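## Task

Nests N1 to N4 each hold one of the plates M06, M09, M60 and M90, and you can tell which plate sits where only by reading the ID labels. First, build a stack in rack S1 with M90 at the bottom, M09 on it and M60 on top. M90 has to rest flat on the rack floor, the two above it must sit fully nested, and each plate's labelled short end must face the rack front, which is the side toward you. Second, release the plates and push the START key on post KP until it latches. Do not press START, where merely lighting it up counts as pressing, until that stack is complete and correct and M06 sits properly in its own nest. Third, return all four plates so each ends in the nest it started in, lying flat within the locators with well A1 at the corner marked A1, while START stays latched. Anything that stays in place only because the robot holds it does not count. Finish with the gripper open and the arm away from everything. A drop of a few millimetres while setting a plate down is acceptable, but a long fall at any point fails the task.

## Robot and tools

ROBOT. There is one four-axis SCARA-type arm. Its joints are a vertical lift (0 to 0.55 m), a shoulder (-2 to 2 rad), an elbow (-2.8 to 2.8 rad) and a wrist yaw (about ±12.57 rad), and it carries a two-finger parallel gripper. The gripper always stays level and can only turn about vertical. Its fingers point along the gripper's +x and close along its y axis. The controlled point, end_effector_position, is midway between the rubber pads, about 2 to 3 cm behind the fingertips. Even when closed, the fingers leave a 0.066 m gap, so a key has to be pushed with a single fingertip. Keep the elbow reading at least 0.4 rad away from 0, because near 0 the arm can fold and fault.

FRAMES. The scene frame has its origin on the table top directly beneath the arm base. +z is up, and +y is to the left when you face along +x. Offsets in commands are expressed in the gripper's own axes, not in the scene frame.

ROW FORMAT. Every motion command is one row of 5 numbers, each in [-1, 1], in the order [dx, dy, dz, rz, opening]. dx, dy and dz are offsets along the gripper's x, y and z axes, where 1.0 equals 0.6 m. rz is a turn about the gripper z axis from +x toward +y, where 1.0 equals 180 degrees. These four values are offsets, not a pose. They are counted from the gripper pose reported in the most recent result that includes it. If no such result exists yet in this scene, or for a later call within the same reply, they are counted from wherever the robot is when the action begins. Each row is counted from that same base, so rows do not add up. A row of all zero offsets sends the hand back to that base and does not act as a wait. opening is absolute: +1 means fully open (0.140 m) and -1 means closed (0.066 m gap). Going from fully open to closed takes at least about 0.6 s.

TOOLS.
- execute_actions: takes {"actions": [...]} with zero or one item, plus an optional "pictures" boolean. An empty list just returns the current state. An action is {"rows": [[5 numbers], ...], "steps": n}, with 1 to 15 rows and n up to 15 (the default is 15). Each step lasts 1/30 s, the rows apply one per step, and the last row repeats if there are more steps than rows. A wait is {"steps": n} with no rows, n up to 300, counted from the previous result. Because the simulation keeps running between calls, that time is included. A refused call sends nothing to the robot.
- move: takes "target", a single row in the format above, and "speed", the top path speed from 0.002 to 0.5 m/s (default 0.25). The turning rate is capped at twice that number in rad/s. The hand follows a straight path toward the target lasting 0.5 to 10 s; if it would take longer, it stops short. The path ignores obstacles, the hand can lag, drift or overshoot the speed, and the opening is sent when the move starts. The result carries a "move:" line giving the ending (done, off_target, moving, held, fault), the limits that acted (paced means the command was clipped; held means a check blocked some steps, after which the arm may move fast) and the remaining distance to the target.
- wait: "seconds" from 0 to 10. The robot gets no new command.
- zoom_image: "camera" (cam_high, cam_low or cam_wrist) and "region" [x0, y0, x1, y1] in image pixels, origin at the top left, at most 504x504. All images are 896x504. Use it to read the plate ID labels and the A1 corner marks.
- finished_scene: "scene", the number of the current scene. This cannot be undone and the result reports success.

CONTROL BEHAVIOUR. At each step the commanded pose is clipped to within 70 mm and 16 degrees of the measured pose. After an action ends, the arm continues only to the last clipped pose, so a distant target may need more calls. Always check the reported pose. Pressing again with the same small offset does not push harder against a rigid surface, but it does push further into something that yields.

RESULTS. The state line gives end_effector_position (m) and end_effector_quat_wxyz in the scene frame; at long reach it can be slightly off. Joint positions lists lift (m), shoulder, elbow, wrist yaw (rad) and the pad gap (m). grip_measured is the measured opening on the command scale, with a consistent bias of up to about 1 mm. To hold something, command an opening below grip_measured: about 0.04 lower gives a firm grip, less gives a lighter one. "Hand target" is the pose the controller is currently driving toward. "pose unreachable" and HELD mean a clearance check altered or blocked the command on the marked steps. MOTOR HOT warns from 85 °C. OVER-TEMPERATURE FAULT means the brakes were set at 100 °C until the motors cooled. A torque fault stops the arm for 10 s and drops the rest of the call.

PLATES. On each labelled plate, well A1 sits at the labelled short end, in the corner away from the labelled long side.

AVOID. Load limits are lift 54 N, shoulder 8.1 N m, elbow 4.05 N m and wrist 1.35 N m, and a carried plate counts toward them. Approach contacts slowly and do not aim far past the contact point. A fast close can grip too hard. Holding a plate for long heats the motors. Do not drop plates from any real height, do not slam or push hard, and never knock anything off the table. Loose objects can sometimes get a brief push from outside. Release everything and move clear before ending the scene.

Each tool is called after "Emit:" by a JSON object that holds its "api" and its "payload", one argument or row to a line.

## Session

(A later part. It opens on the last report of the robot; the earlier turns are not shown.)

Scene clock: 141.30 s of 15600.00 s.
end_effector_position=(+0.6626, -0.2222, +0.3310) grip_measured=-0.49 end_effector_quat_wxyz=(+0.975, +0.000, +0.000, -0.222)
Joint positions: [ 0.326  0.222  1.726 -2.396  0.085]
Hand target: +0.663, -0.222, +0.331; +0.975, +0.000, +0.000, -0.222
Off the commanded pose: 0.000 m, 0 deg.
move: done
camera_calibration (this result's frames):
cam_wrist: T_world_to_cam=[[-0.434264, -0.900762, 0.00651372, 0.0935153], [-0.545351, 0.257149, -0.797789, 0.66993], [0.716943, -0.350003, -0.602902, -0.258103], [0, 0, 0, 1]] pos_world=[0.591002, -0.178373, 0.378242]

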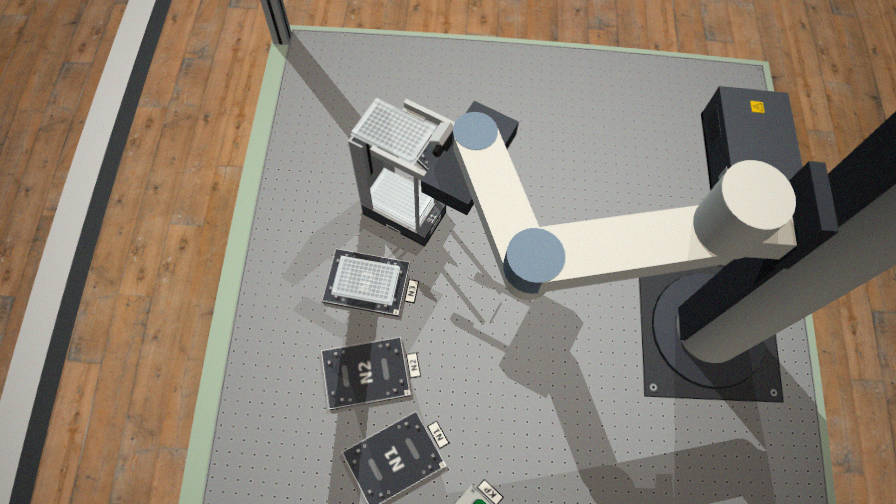

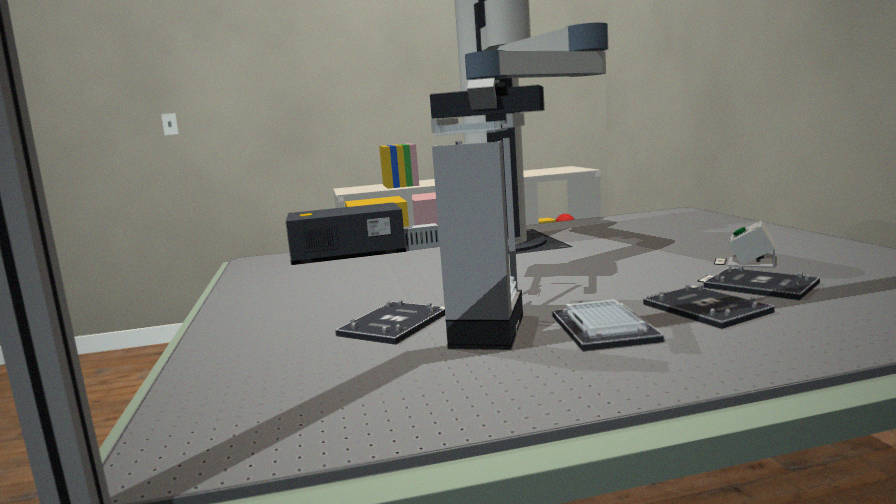

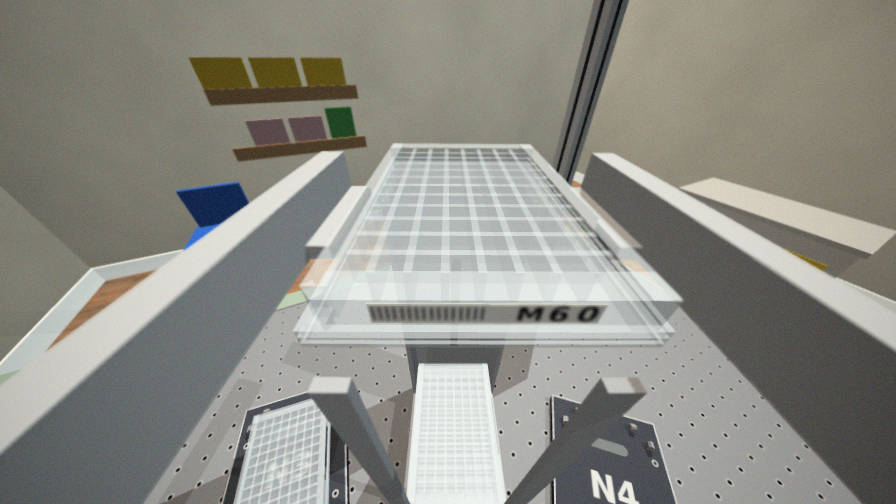

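Emit:
{"api": "execute_actions", "payload": {
  "actions": []
}}

Emit:
{"api": "move", "payload": {
  "target": [0,0,-0.075,0,-0.6],
  "speed": 0.012
}}

Scene clock: 150.87 s of 15600.00 s.
end_effector_position=(+0.6626, -0.2222, +0.3310) grip_measured=-0.49 end_effector_quat_wxyz=(+0.975, +0.000, +0.000, -0.222)
Joint positions: [ 0.326  0.222  1.726 -2.396  0.085]
Hand target: +0.663, -0.222, +0.331; +0.975, +0.000, +0.000, -0.222
Off the commanded pose: 0.000 m, 0 deg.
Steps of this call (steps 1 to 90: nothing new was sent; then 6.57 s passed at rest). Readings (end_effector_position):
1: (+0.6626, -0.2222, +0.3310)
2: (+0.6626, -0.2222, +0.3310)
4: (+0.6626, -0.2222, +0.3310)
8: (+0.6626, -0.2222, +0.3310)
90: the state above
camera_calibration (this result's frames):
cam_wrist: T_world_to_cam=[[-0.43421, -0.900788, 0.00651372, 0.0935032], [-0.545367, 0.257116, -0.797789, 0.669934], [0.716964, -0.34996, -0.602902, -0.258109], [0, 0, 0, 1]] pos_world=[0.591014, -0.178352, 0.378242]

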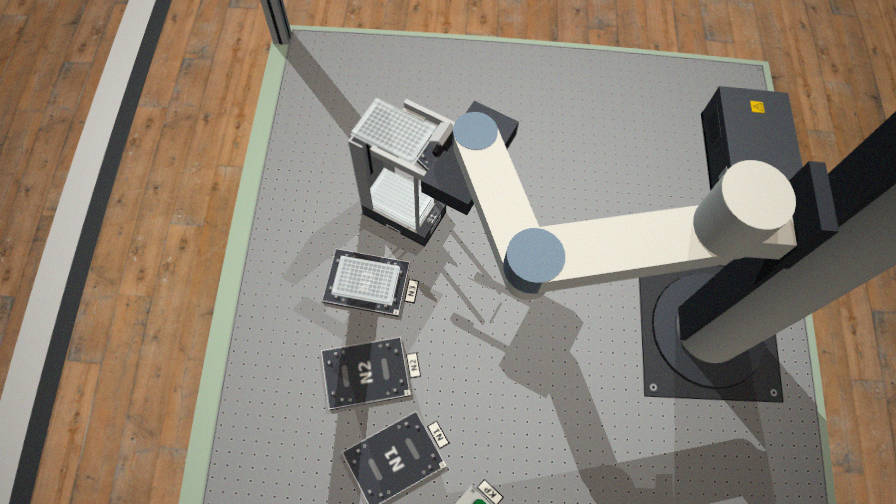

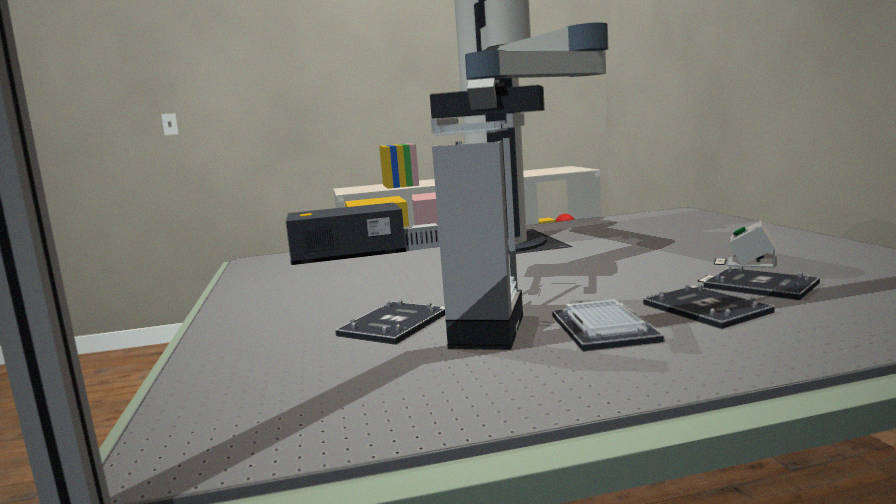

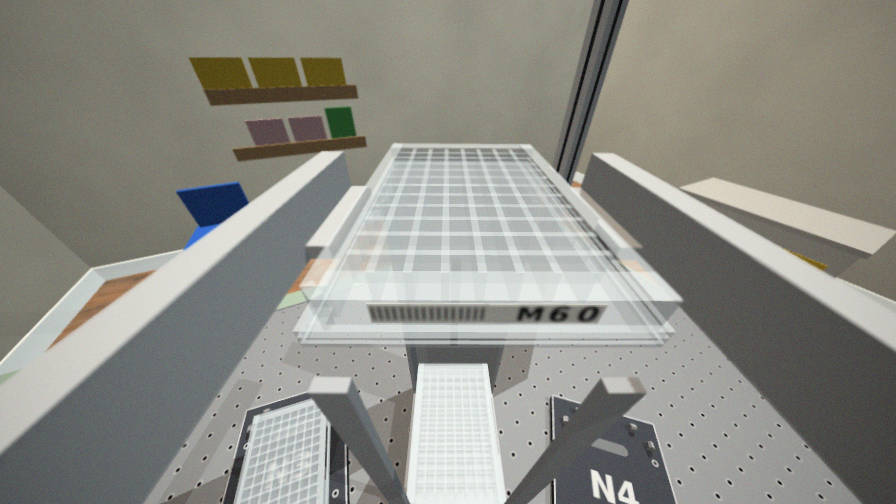

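Scene clock: 154.83 s of 15600.00 s.
end_effector_position=(+0.6627, -0.2222, +0.2860) grip_measured=-0.49 end_effector_quat_wxyz=(+0.975, +0.000, +0.000, -0.222)
Joint positions: [ 0.281  0.222  1.726 -2.396  0.085]
Hand target: +0.663, -0.222, +0.286; +0.975, +0.000, +0.000, -0.222
Off the commanded pose: 0.000 m, 0 deg.
move: done
camera_calibration (this result's frames):
cam_wrist: T_world_to_cam=[[-0.434066, -0.900857, 0.00651372, 0.0937105], [-0.545408, 0.257029, -0.797789, 0.634034], [0.71702, -0.349846, -0.602902, -0.285266], [0, 0, 0, 1]] pos_world=[0.591025, -0.178344, 0.333227]

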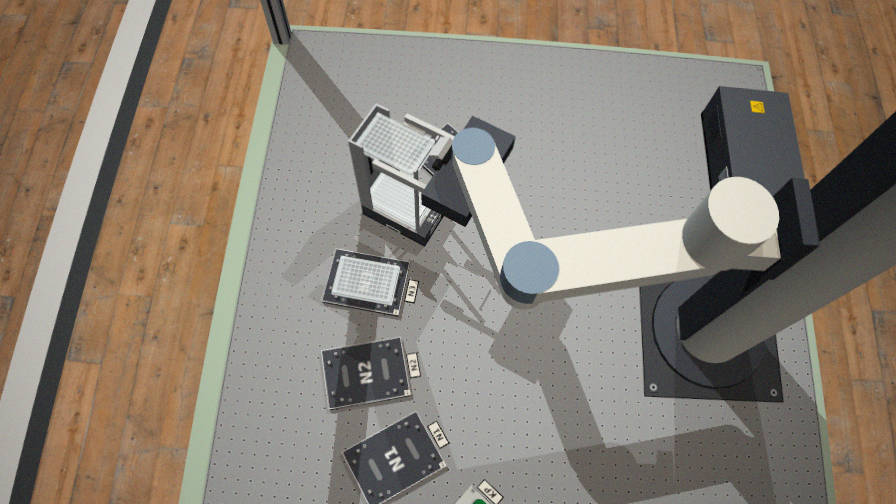

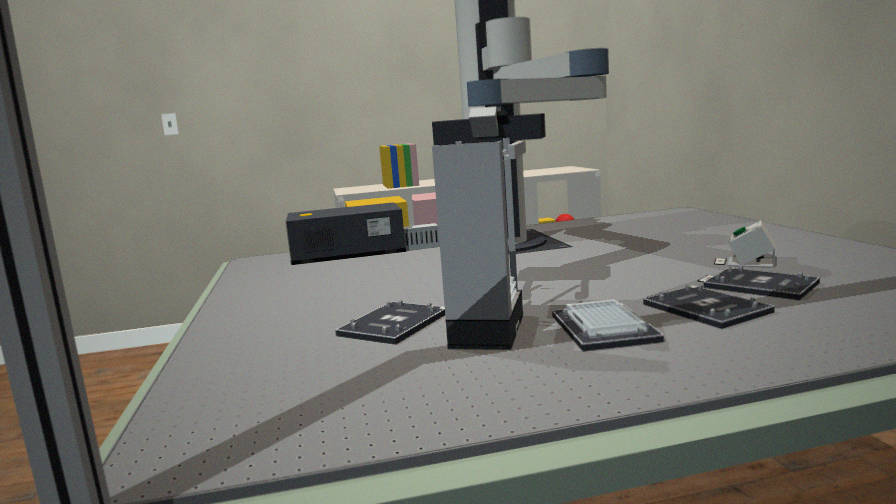

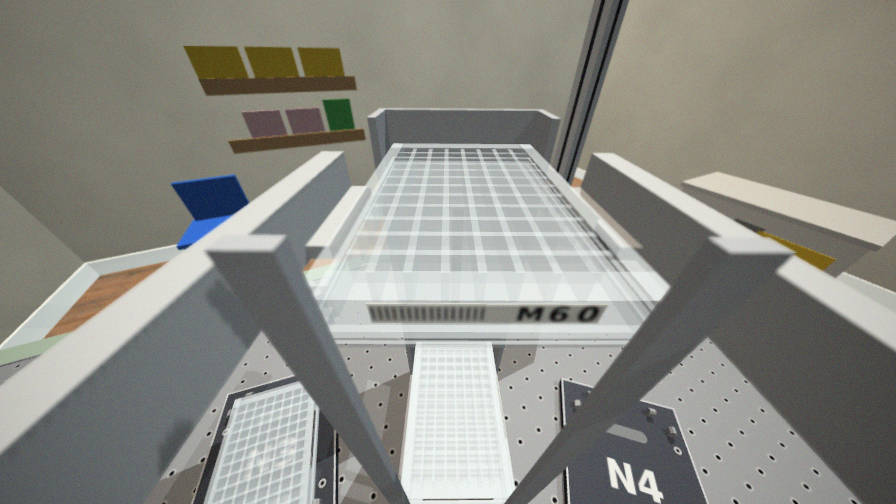

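Emit:
{"api": "move", "payload": {
  "target": [0,0,-0.305,0,-0.6],
  "speed": 0.1
}}

Emit:
{"api": "move", "payload": {
  "target": [0,0,-0.0125,0,-0.6],
  "speed": 0.008
}}

Emit:
{"api": "move", "payload": {
  "target": [0,0,0,0,0.1]
}}

Emit:
{"api": "move", "payload": {
  "target": [-0.25,0,0,0,0.1],
  "speed": 0.15
}}

Emit:
{"api": "move", "payload": {
  "target": [-0.395,0.7125,0.04,0.394,-1]
}}

Emit:
{"api": "zoom_image", "payload": {
  "camera": "cam_high",
  "region": [300,90,480,330]
}}

Emit:
{"api": "zoom_image", "payload": {
  "camera": "cam_low",
  "region": [530,280,690,360]
}}

Scene clock: 163.87 s of 15600.00 s.
end_effector_position=(+0.6627, -0.2222, +0.1029) grip_measured=-0.49 end_effector_quat_wxyz=(+0.975, +0.000, +0.000, -0.222)
Joint positions: [ 0.098  0.222  1.726 -2.396  0.085]
Hand target: +0.663, -0.222, +0.103; +0.975, +0.000, +0.000, -0.222
Off the commanded pose: 0.000 m, 0 deg.
After step 90, 3.90 s passed at rest.
move: done
camera_calibration (this result's frames):
cam_wrist: T_world_to_cam=[[-0.434062, -0.90086, 0.00651372, 0.0949008], [-0.545409, 0.257026, -0.797789, 0.487981], [0.717021, -0.349842, -0.602902, -0.395644], [0, 0, 0, 1]] pos_world=[0.591027, -0.178344, 0.150153]

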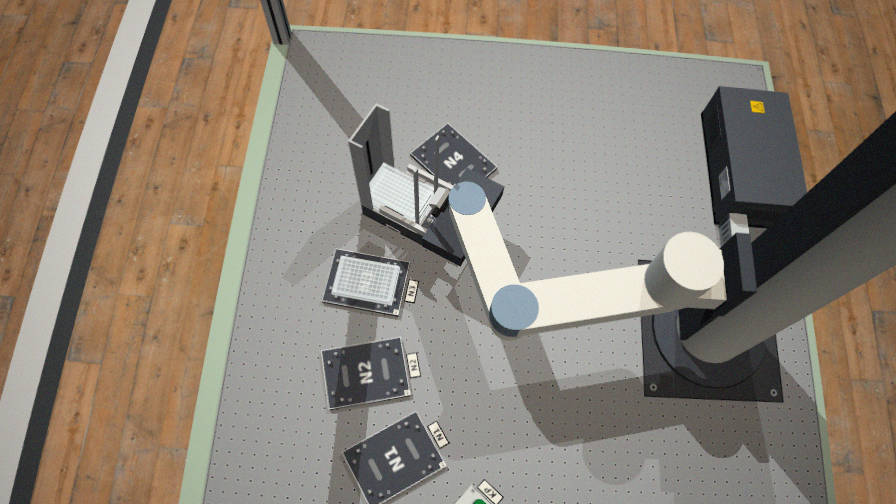

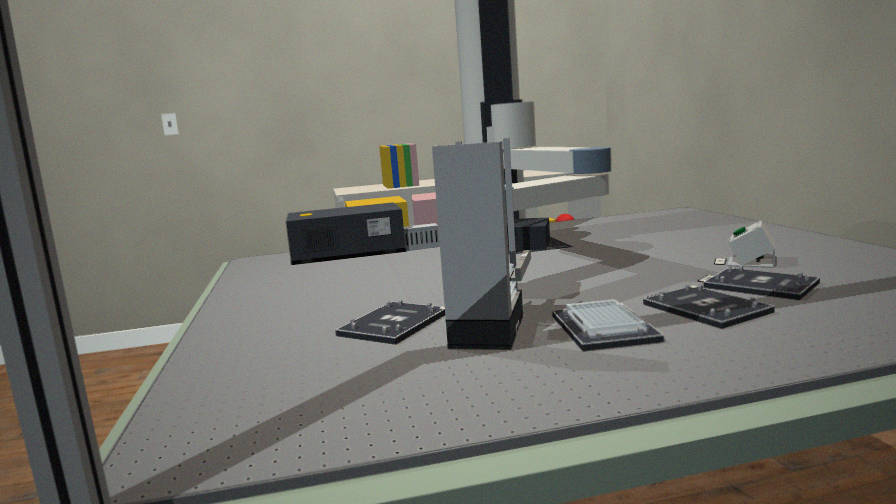

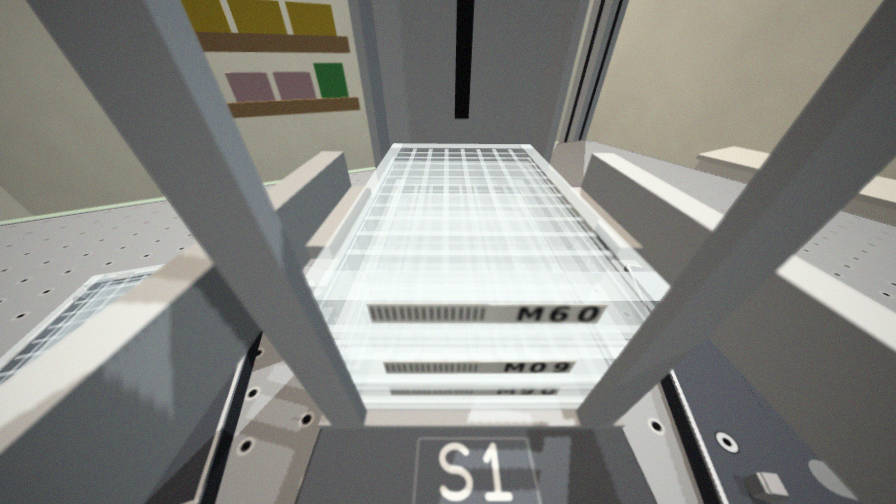

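Scene clock: 165.03 s of 15600.00 s.
end_effector_position=(+0.6627, -0.2222, +0.0955) grip_measured=-0.49 end_effector_quat_wxyz=(+0.975, +0.000, +0.000, -0.222)
Joint positions: [ 0.09   0.222  1.726 -2.396  0.085]
Hand target: +0.663, -0.222, +0.095; +0.975, +0.000, +0.000, -0.222
Off the commanded pose: 0.000 m, 0 deg.
move: done
camera_calibration (this result's frames):
cam_wrist: T_world_to_cam=[[-0.434059, -0.900861, 0.00651372, 0.0949487], [-0.545409, 0.257025, -0.797789, 0.482003], [0.717022, -0.34984, -0.602902, -0.400162], [0, 0, 0, 1]] pos_world=[0.591027, -0.178344, 0.142659]

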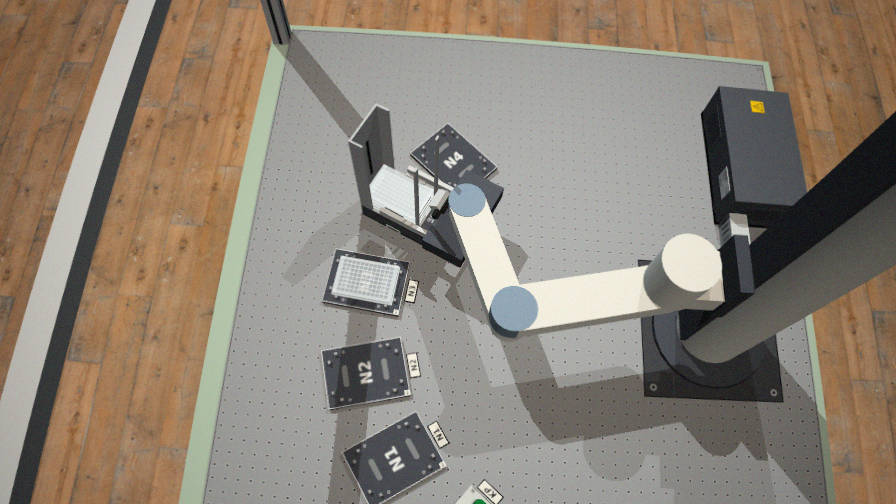

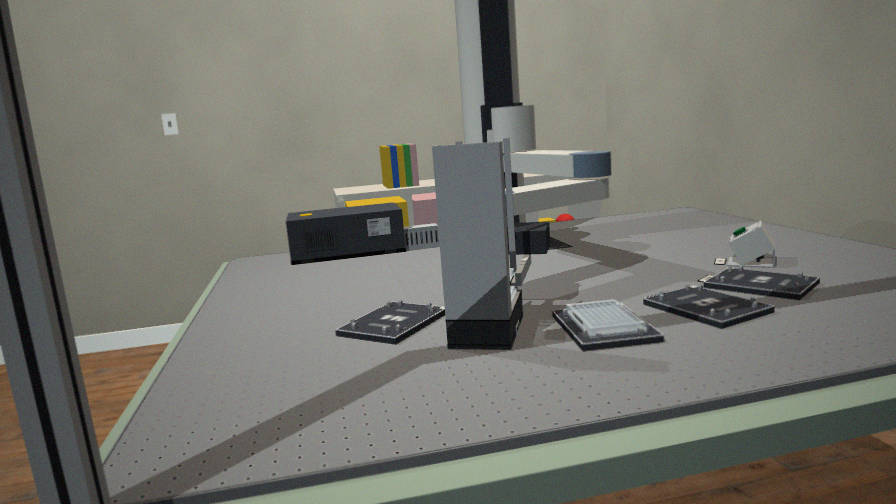

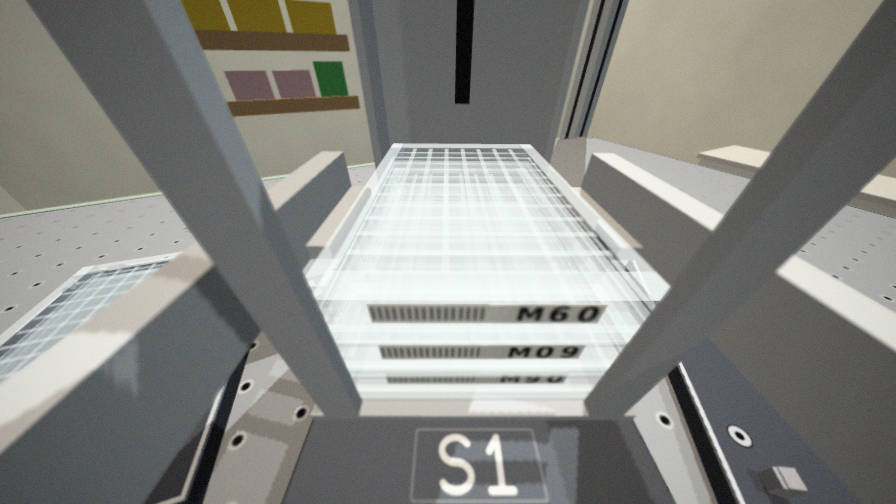

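Scene clock: 165.53 s of 15600.00 s.
end_effector_position=(+0.6627, -0.2222, +0.0955) grip_measured=+0.10 end_effector_quat_wxyz=(+0.975, +0.000, +0.000, -0.222)
Joint positions: [ 0.09   0.222  1.726 -2.396  0.107]
Hand target: +0.663, -0.222, +0.095; +0.975, +0.000, +0.000, -0.222
Off the commanded pose: 0.000 m, 0 deg.
move: done
camera_calibration (this result's frames):
cam_wrist: T_world_to_cam=[[-0.434056, -0.900862, 0.00651372, 0.0949468], [-0.54541, 0.257023, -0.797789, 0.482003], [0.717023, -0.349838, -0.602902, -0.400162], [0, 0, 0, 1]] pos_world=[0.591027, -0.178344, 0.142659]

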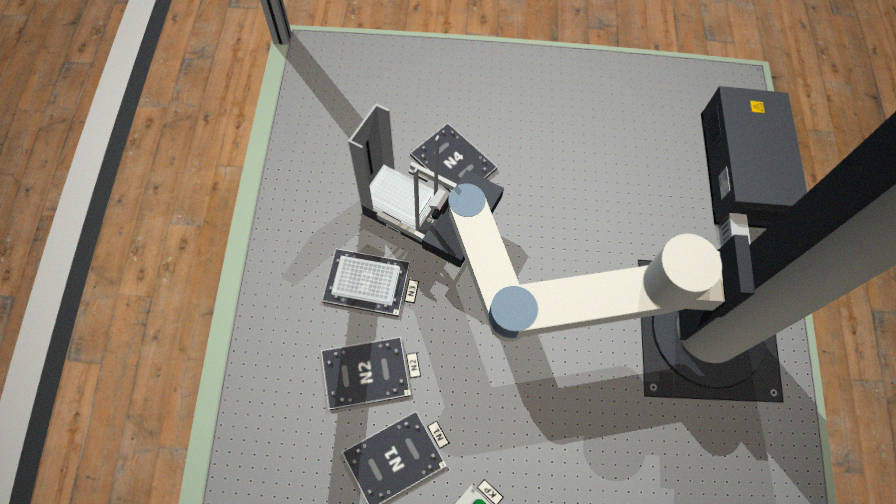

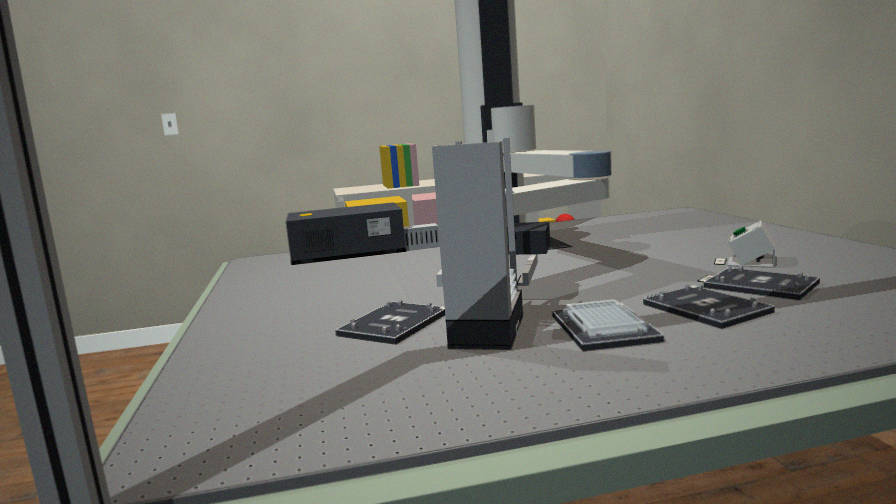

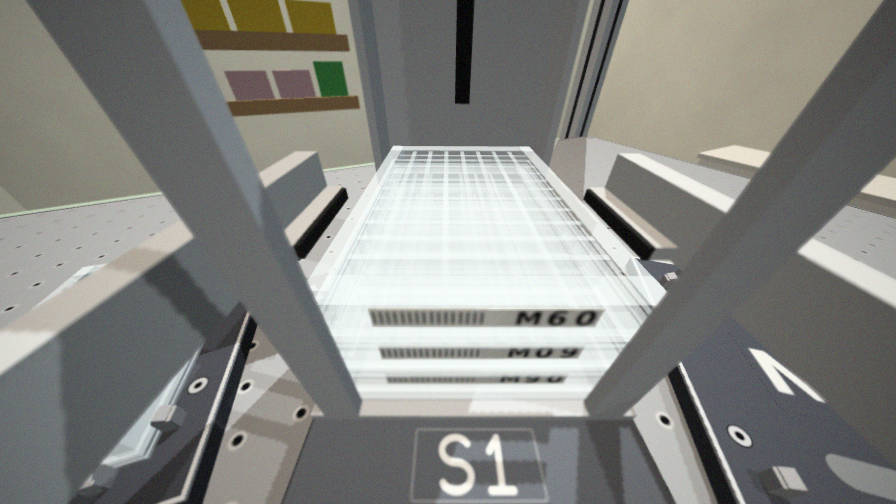

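Scene clock: 166.87 s of 15600.00 s.
end_effector_position=(+0.5274, -0.1573, +0.0955) grip_measured=+0.10 end_effector_quat_wxyz=(+0.975, +0.000, +0.000, -0.222)
Joint positions: [ 0.09   0.536  0.974 -1.958  0.107]
Hand target: +0.527, -0.157, +0.095; +0.975, +0.000, +0.000, -0.222
Off the commanded pose: 0.000 m, 0 deg.
move: done
camera_calibration (this result's frames):
cam_wrist: T_world_to_cam=[[-0.434259, -0.900765, 0.00651372, 0.0948448], [-0.545353, 0.257146, -0.797789, 0.391539], [0.716945, -0.349999, -0.602902, -0.280465], [0, 0, 0, 1]] pos_world=[0.455792, -0.113412, 0.142655]

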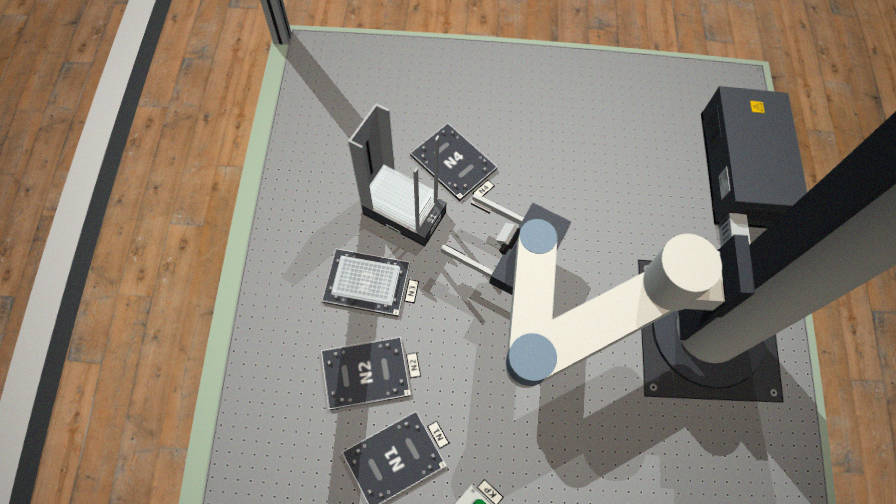

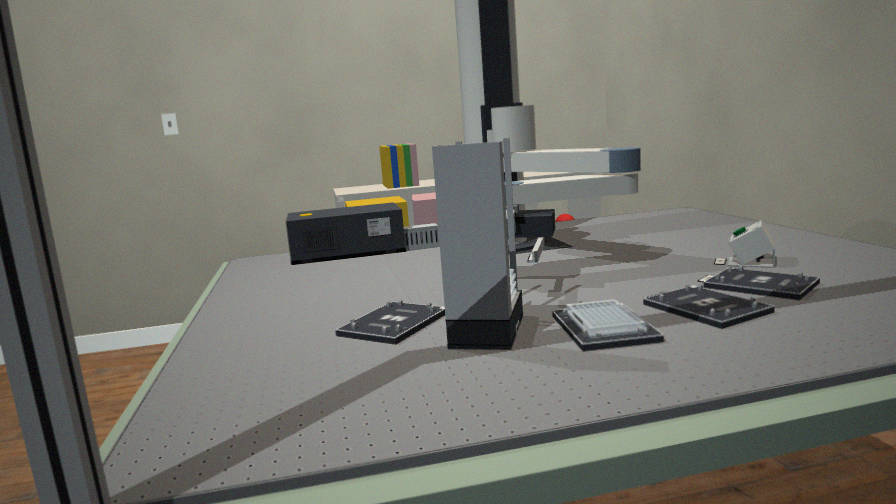

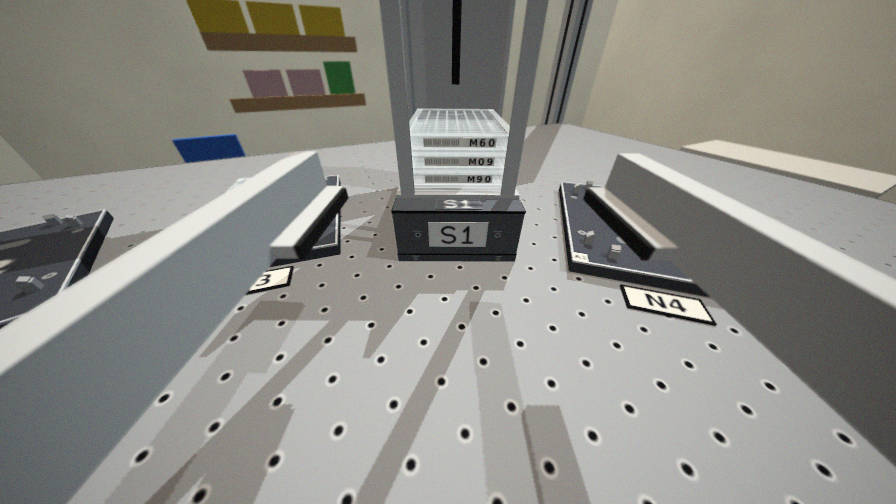

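Scene clock: 169.70 s of 15600.00 s.
end_effector_position=(+0.4989, +0.3309, +0.1194) grip_measured=-1.00 end_effector_quat_wxyz=(+0.923, +0.000, +0.000, +0.385)
Joint positions: [ 0.114  1.606  1.333 -2.148  0.066]
Hand target: +0.499, +0.331, +0.119; +0.923, +0.000, +0.000, +0.385
Off the commanded pose: 0.000 m, 0 deg.
move: done
camera_calibration (this result's frames):
cam_wrist: T_world_to_cam=[[0.7097, -0.704474, 0.00651372, -0.113625], [-0.421059, -0.431559, -0.797789, 0.435444], [0.564832, 0.563448, -0.602902, -0.301065], [0, 0, 0, 1]] pos_world=[0.434038, 0.277508, 0.166619]

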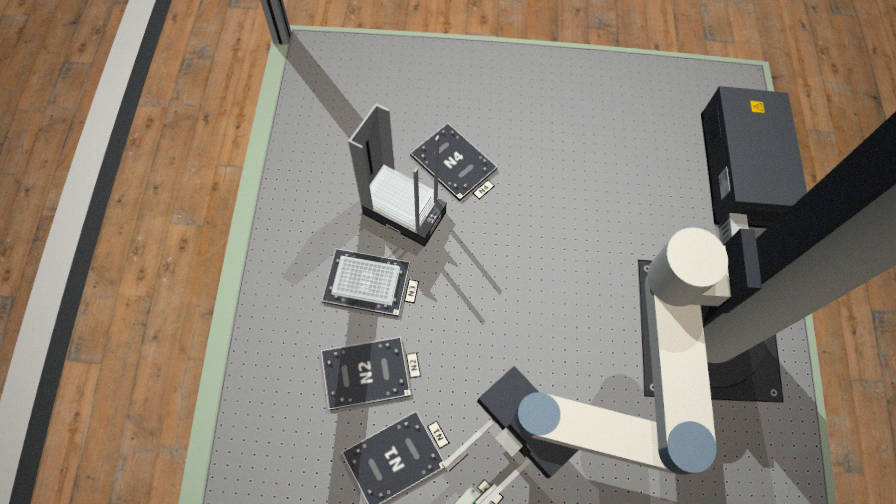

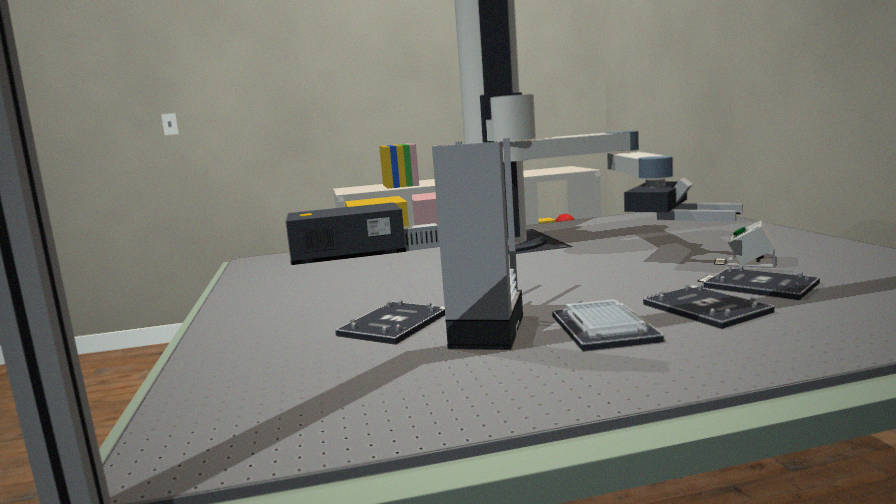

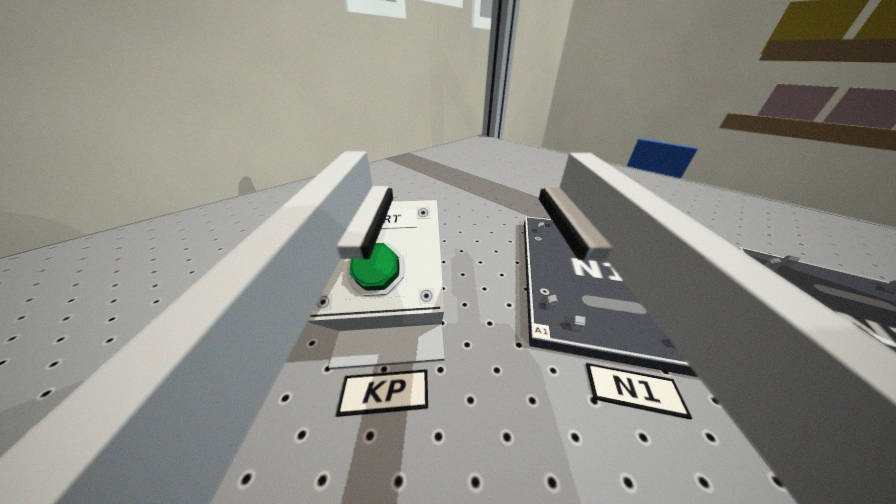

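Region (300, 90, 480, 330) of cam_high's 896x504 image, scaled by 2.100, with more detail than that image has; it fills the left 378 columns of this view, and the rest is white.

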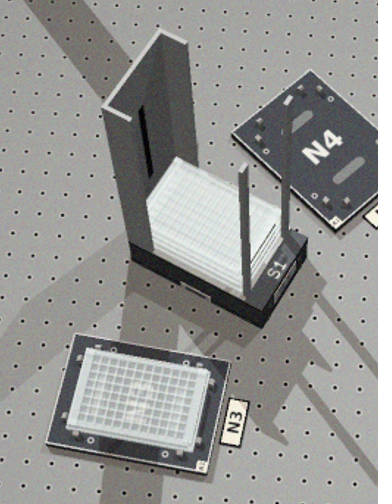

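Region (530, 280, 690, 360) of cam_low's 896x504 image, scaled by 3.150, with more detail than that image has.

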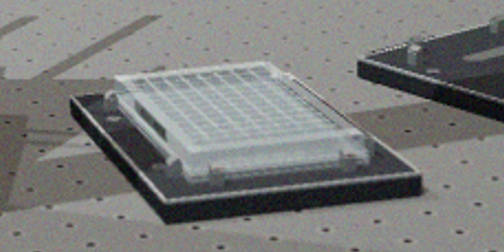

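Emit:
{"api": "move", "payload": {
  "target": [0,0.006,-0.042,0,-1],
  "speed": 0.04
}}

Emit:
{"api": "zoom_image", "payload": {
  "camera": "cam_low",
  "region": [680,190,800,280]
}}

Scene clock: 175.67 s of 15600.00 s.
end_effector_position=(+0.4963, +0.3334, +0.0942) grip_measured=-1.00 end_effector_quat_wxyz=(+0.923, +0.000, +0.000, +0.385)
Joint positions: [ 0.089  1.616  1.333 -2.159  0.066]
Hand target: +0.496, +0.333, +0.094; +0.923, +0.000, +0.000, +0.385
Off the commanded pose: 0.000 m, 0 deg.
After step 90, 2.10 s passed at rest.
move: done
camera_calibration (this result's frames):
cam_wrist: T_world_to_cam=[[0.709722, -0.704452, 0.00651372, -0.109922], [-0.421045, -0.431572, -0.797789, 0.415294], [0.564815, 0.563465, -0.602902, -0.316263], [0, 0, 0, 1]] pos_world=[0.431502, 0.279998, 0.141358]

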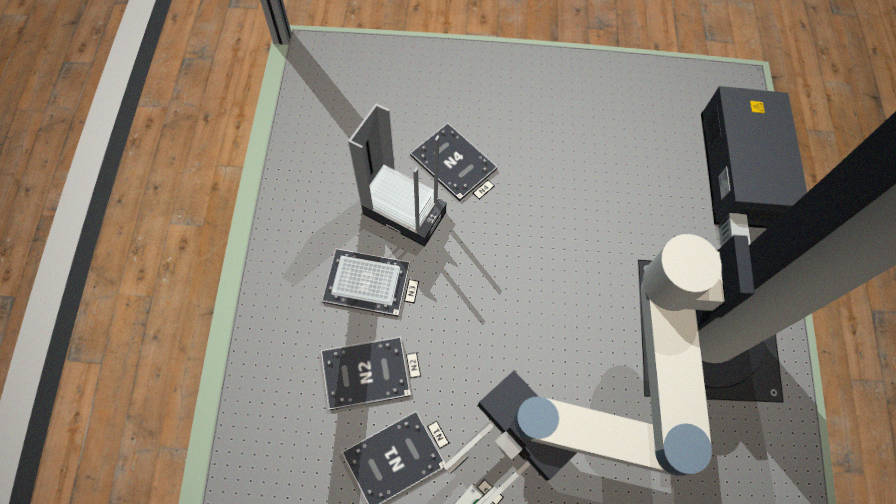

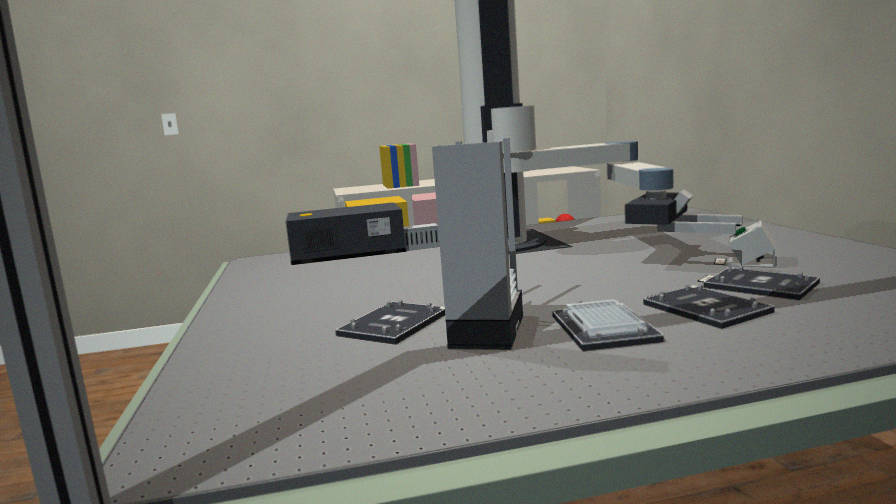

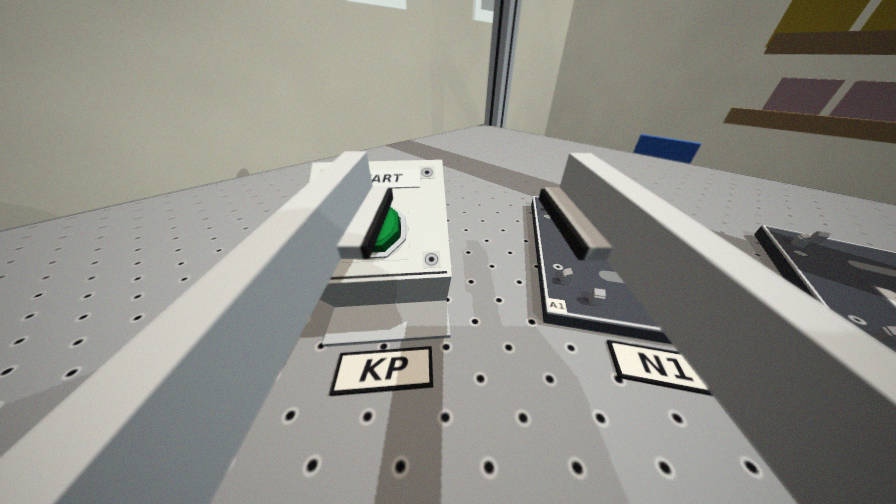

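Region (680, 190, 800, 280) of cam_low's 896x504 image, scaled by 4.200, with more detail than that image has; it fills the top 378 rows of this view, and the rest is white.

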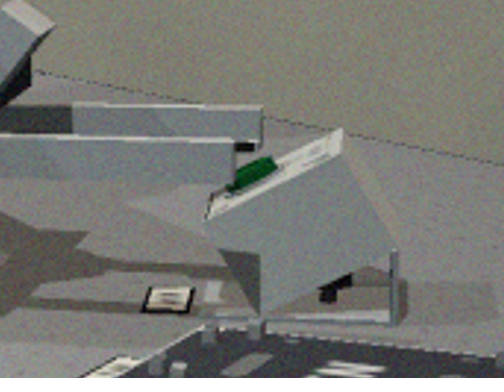

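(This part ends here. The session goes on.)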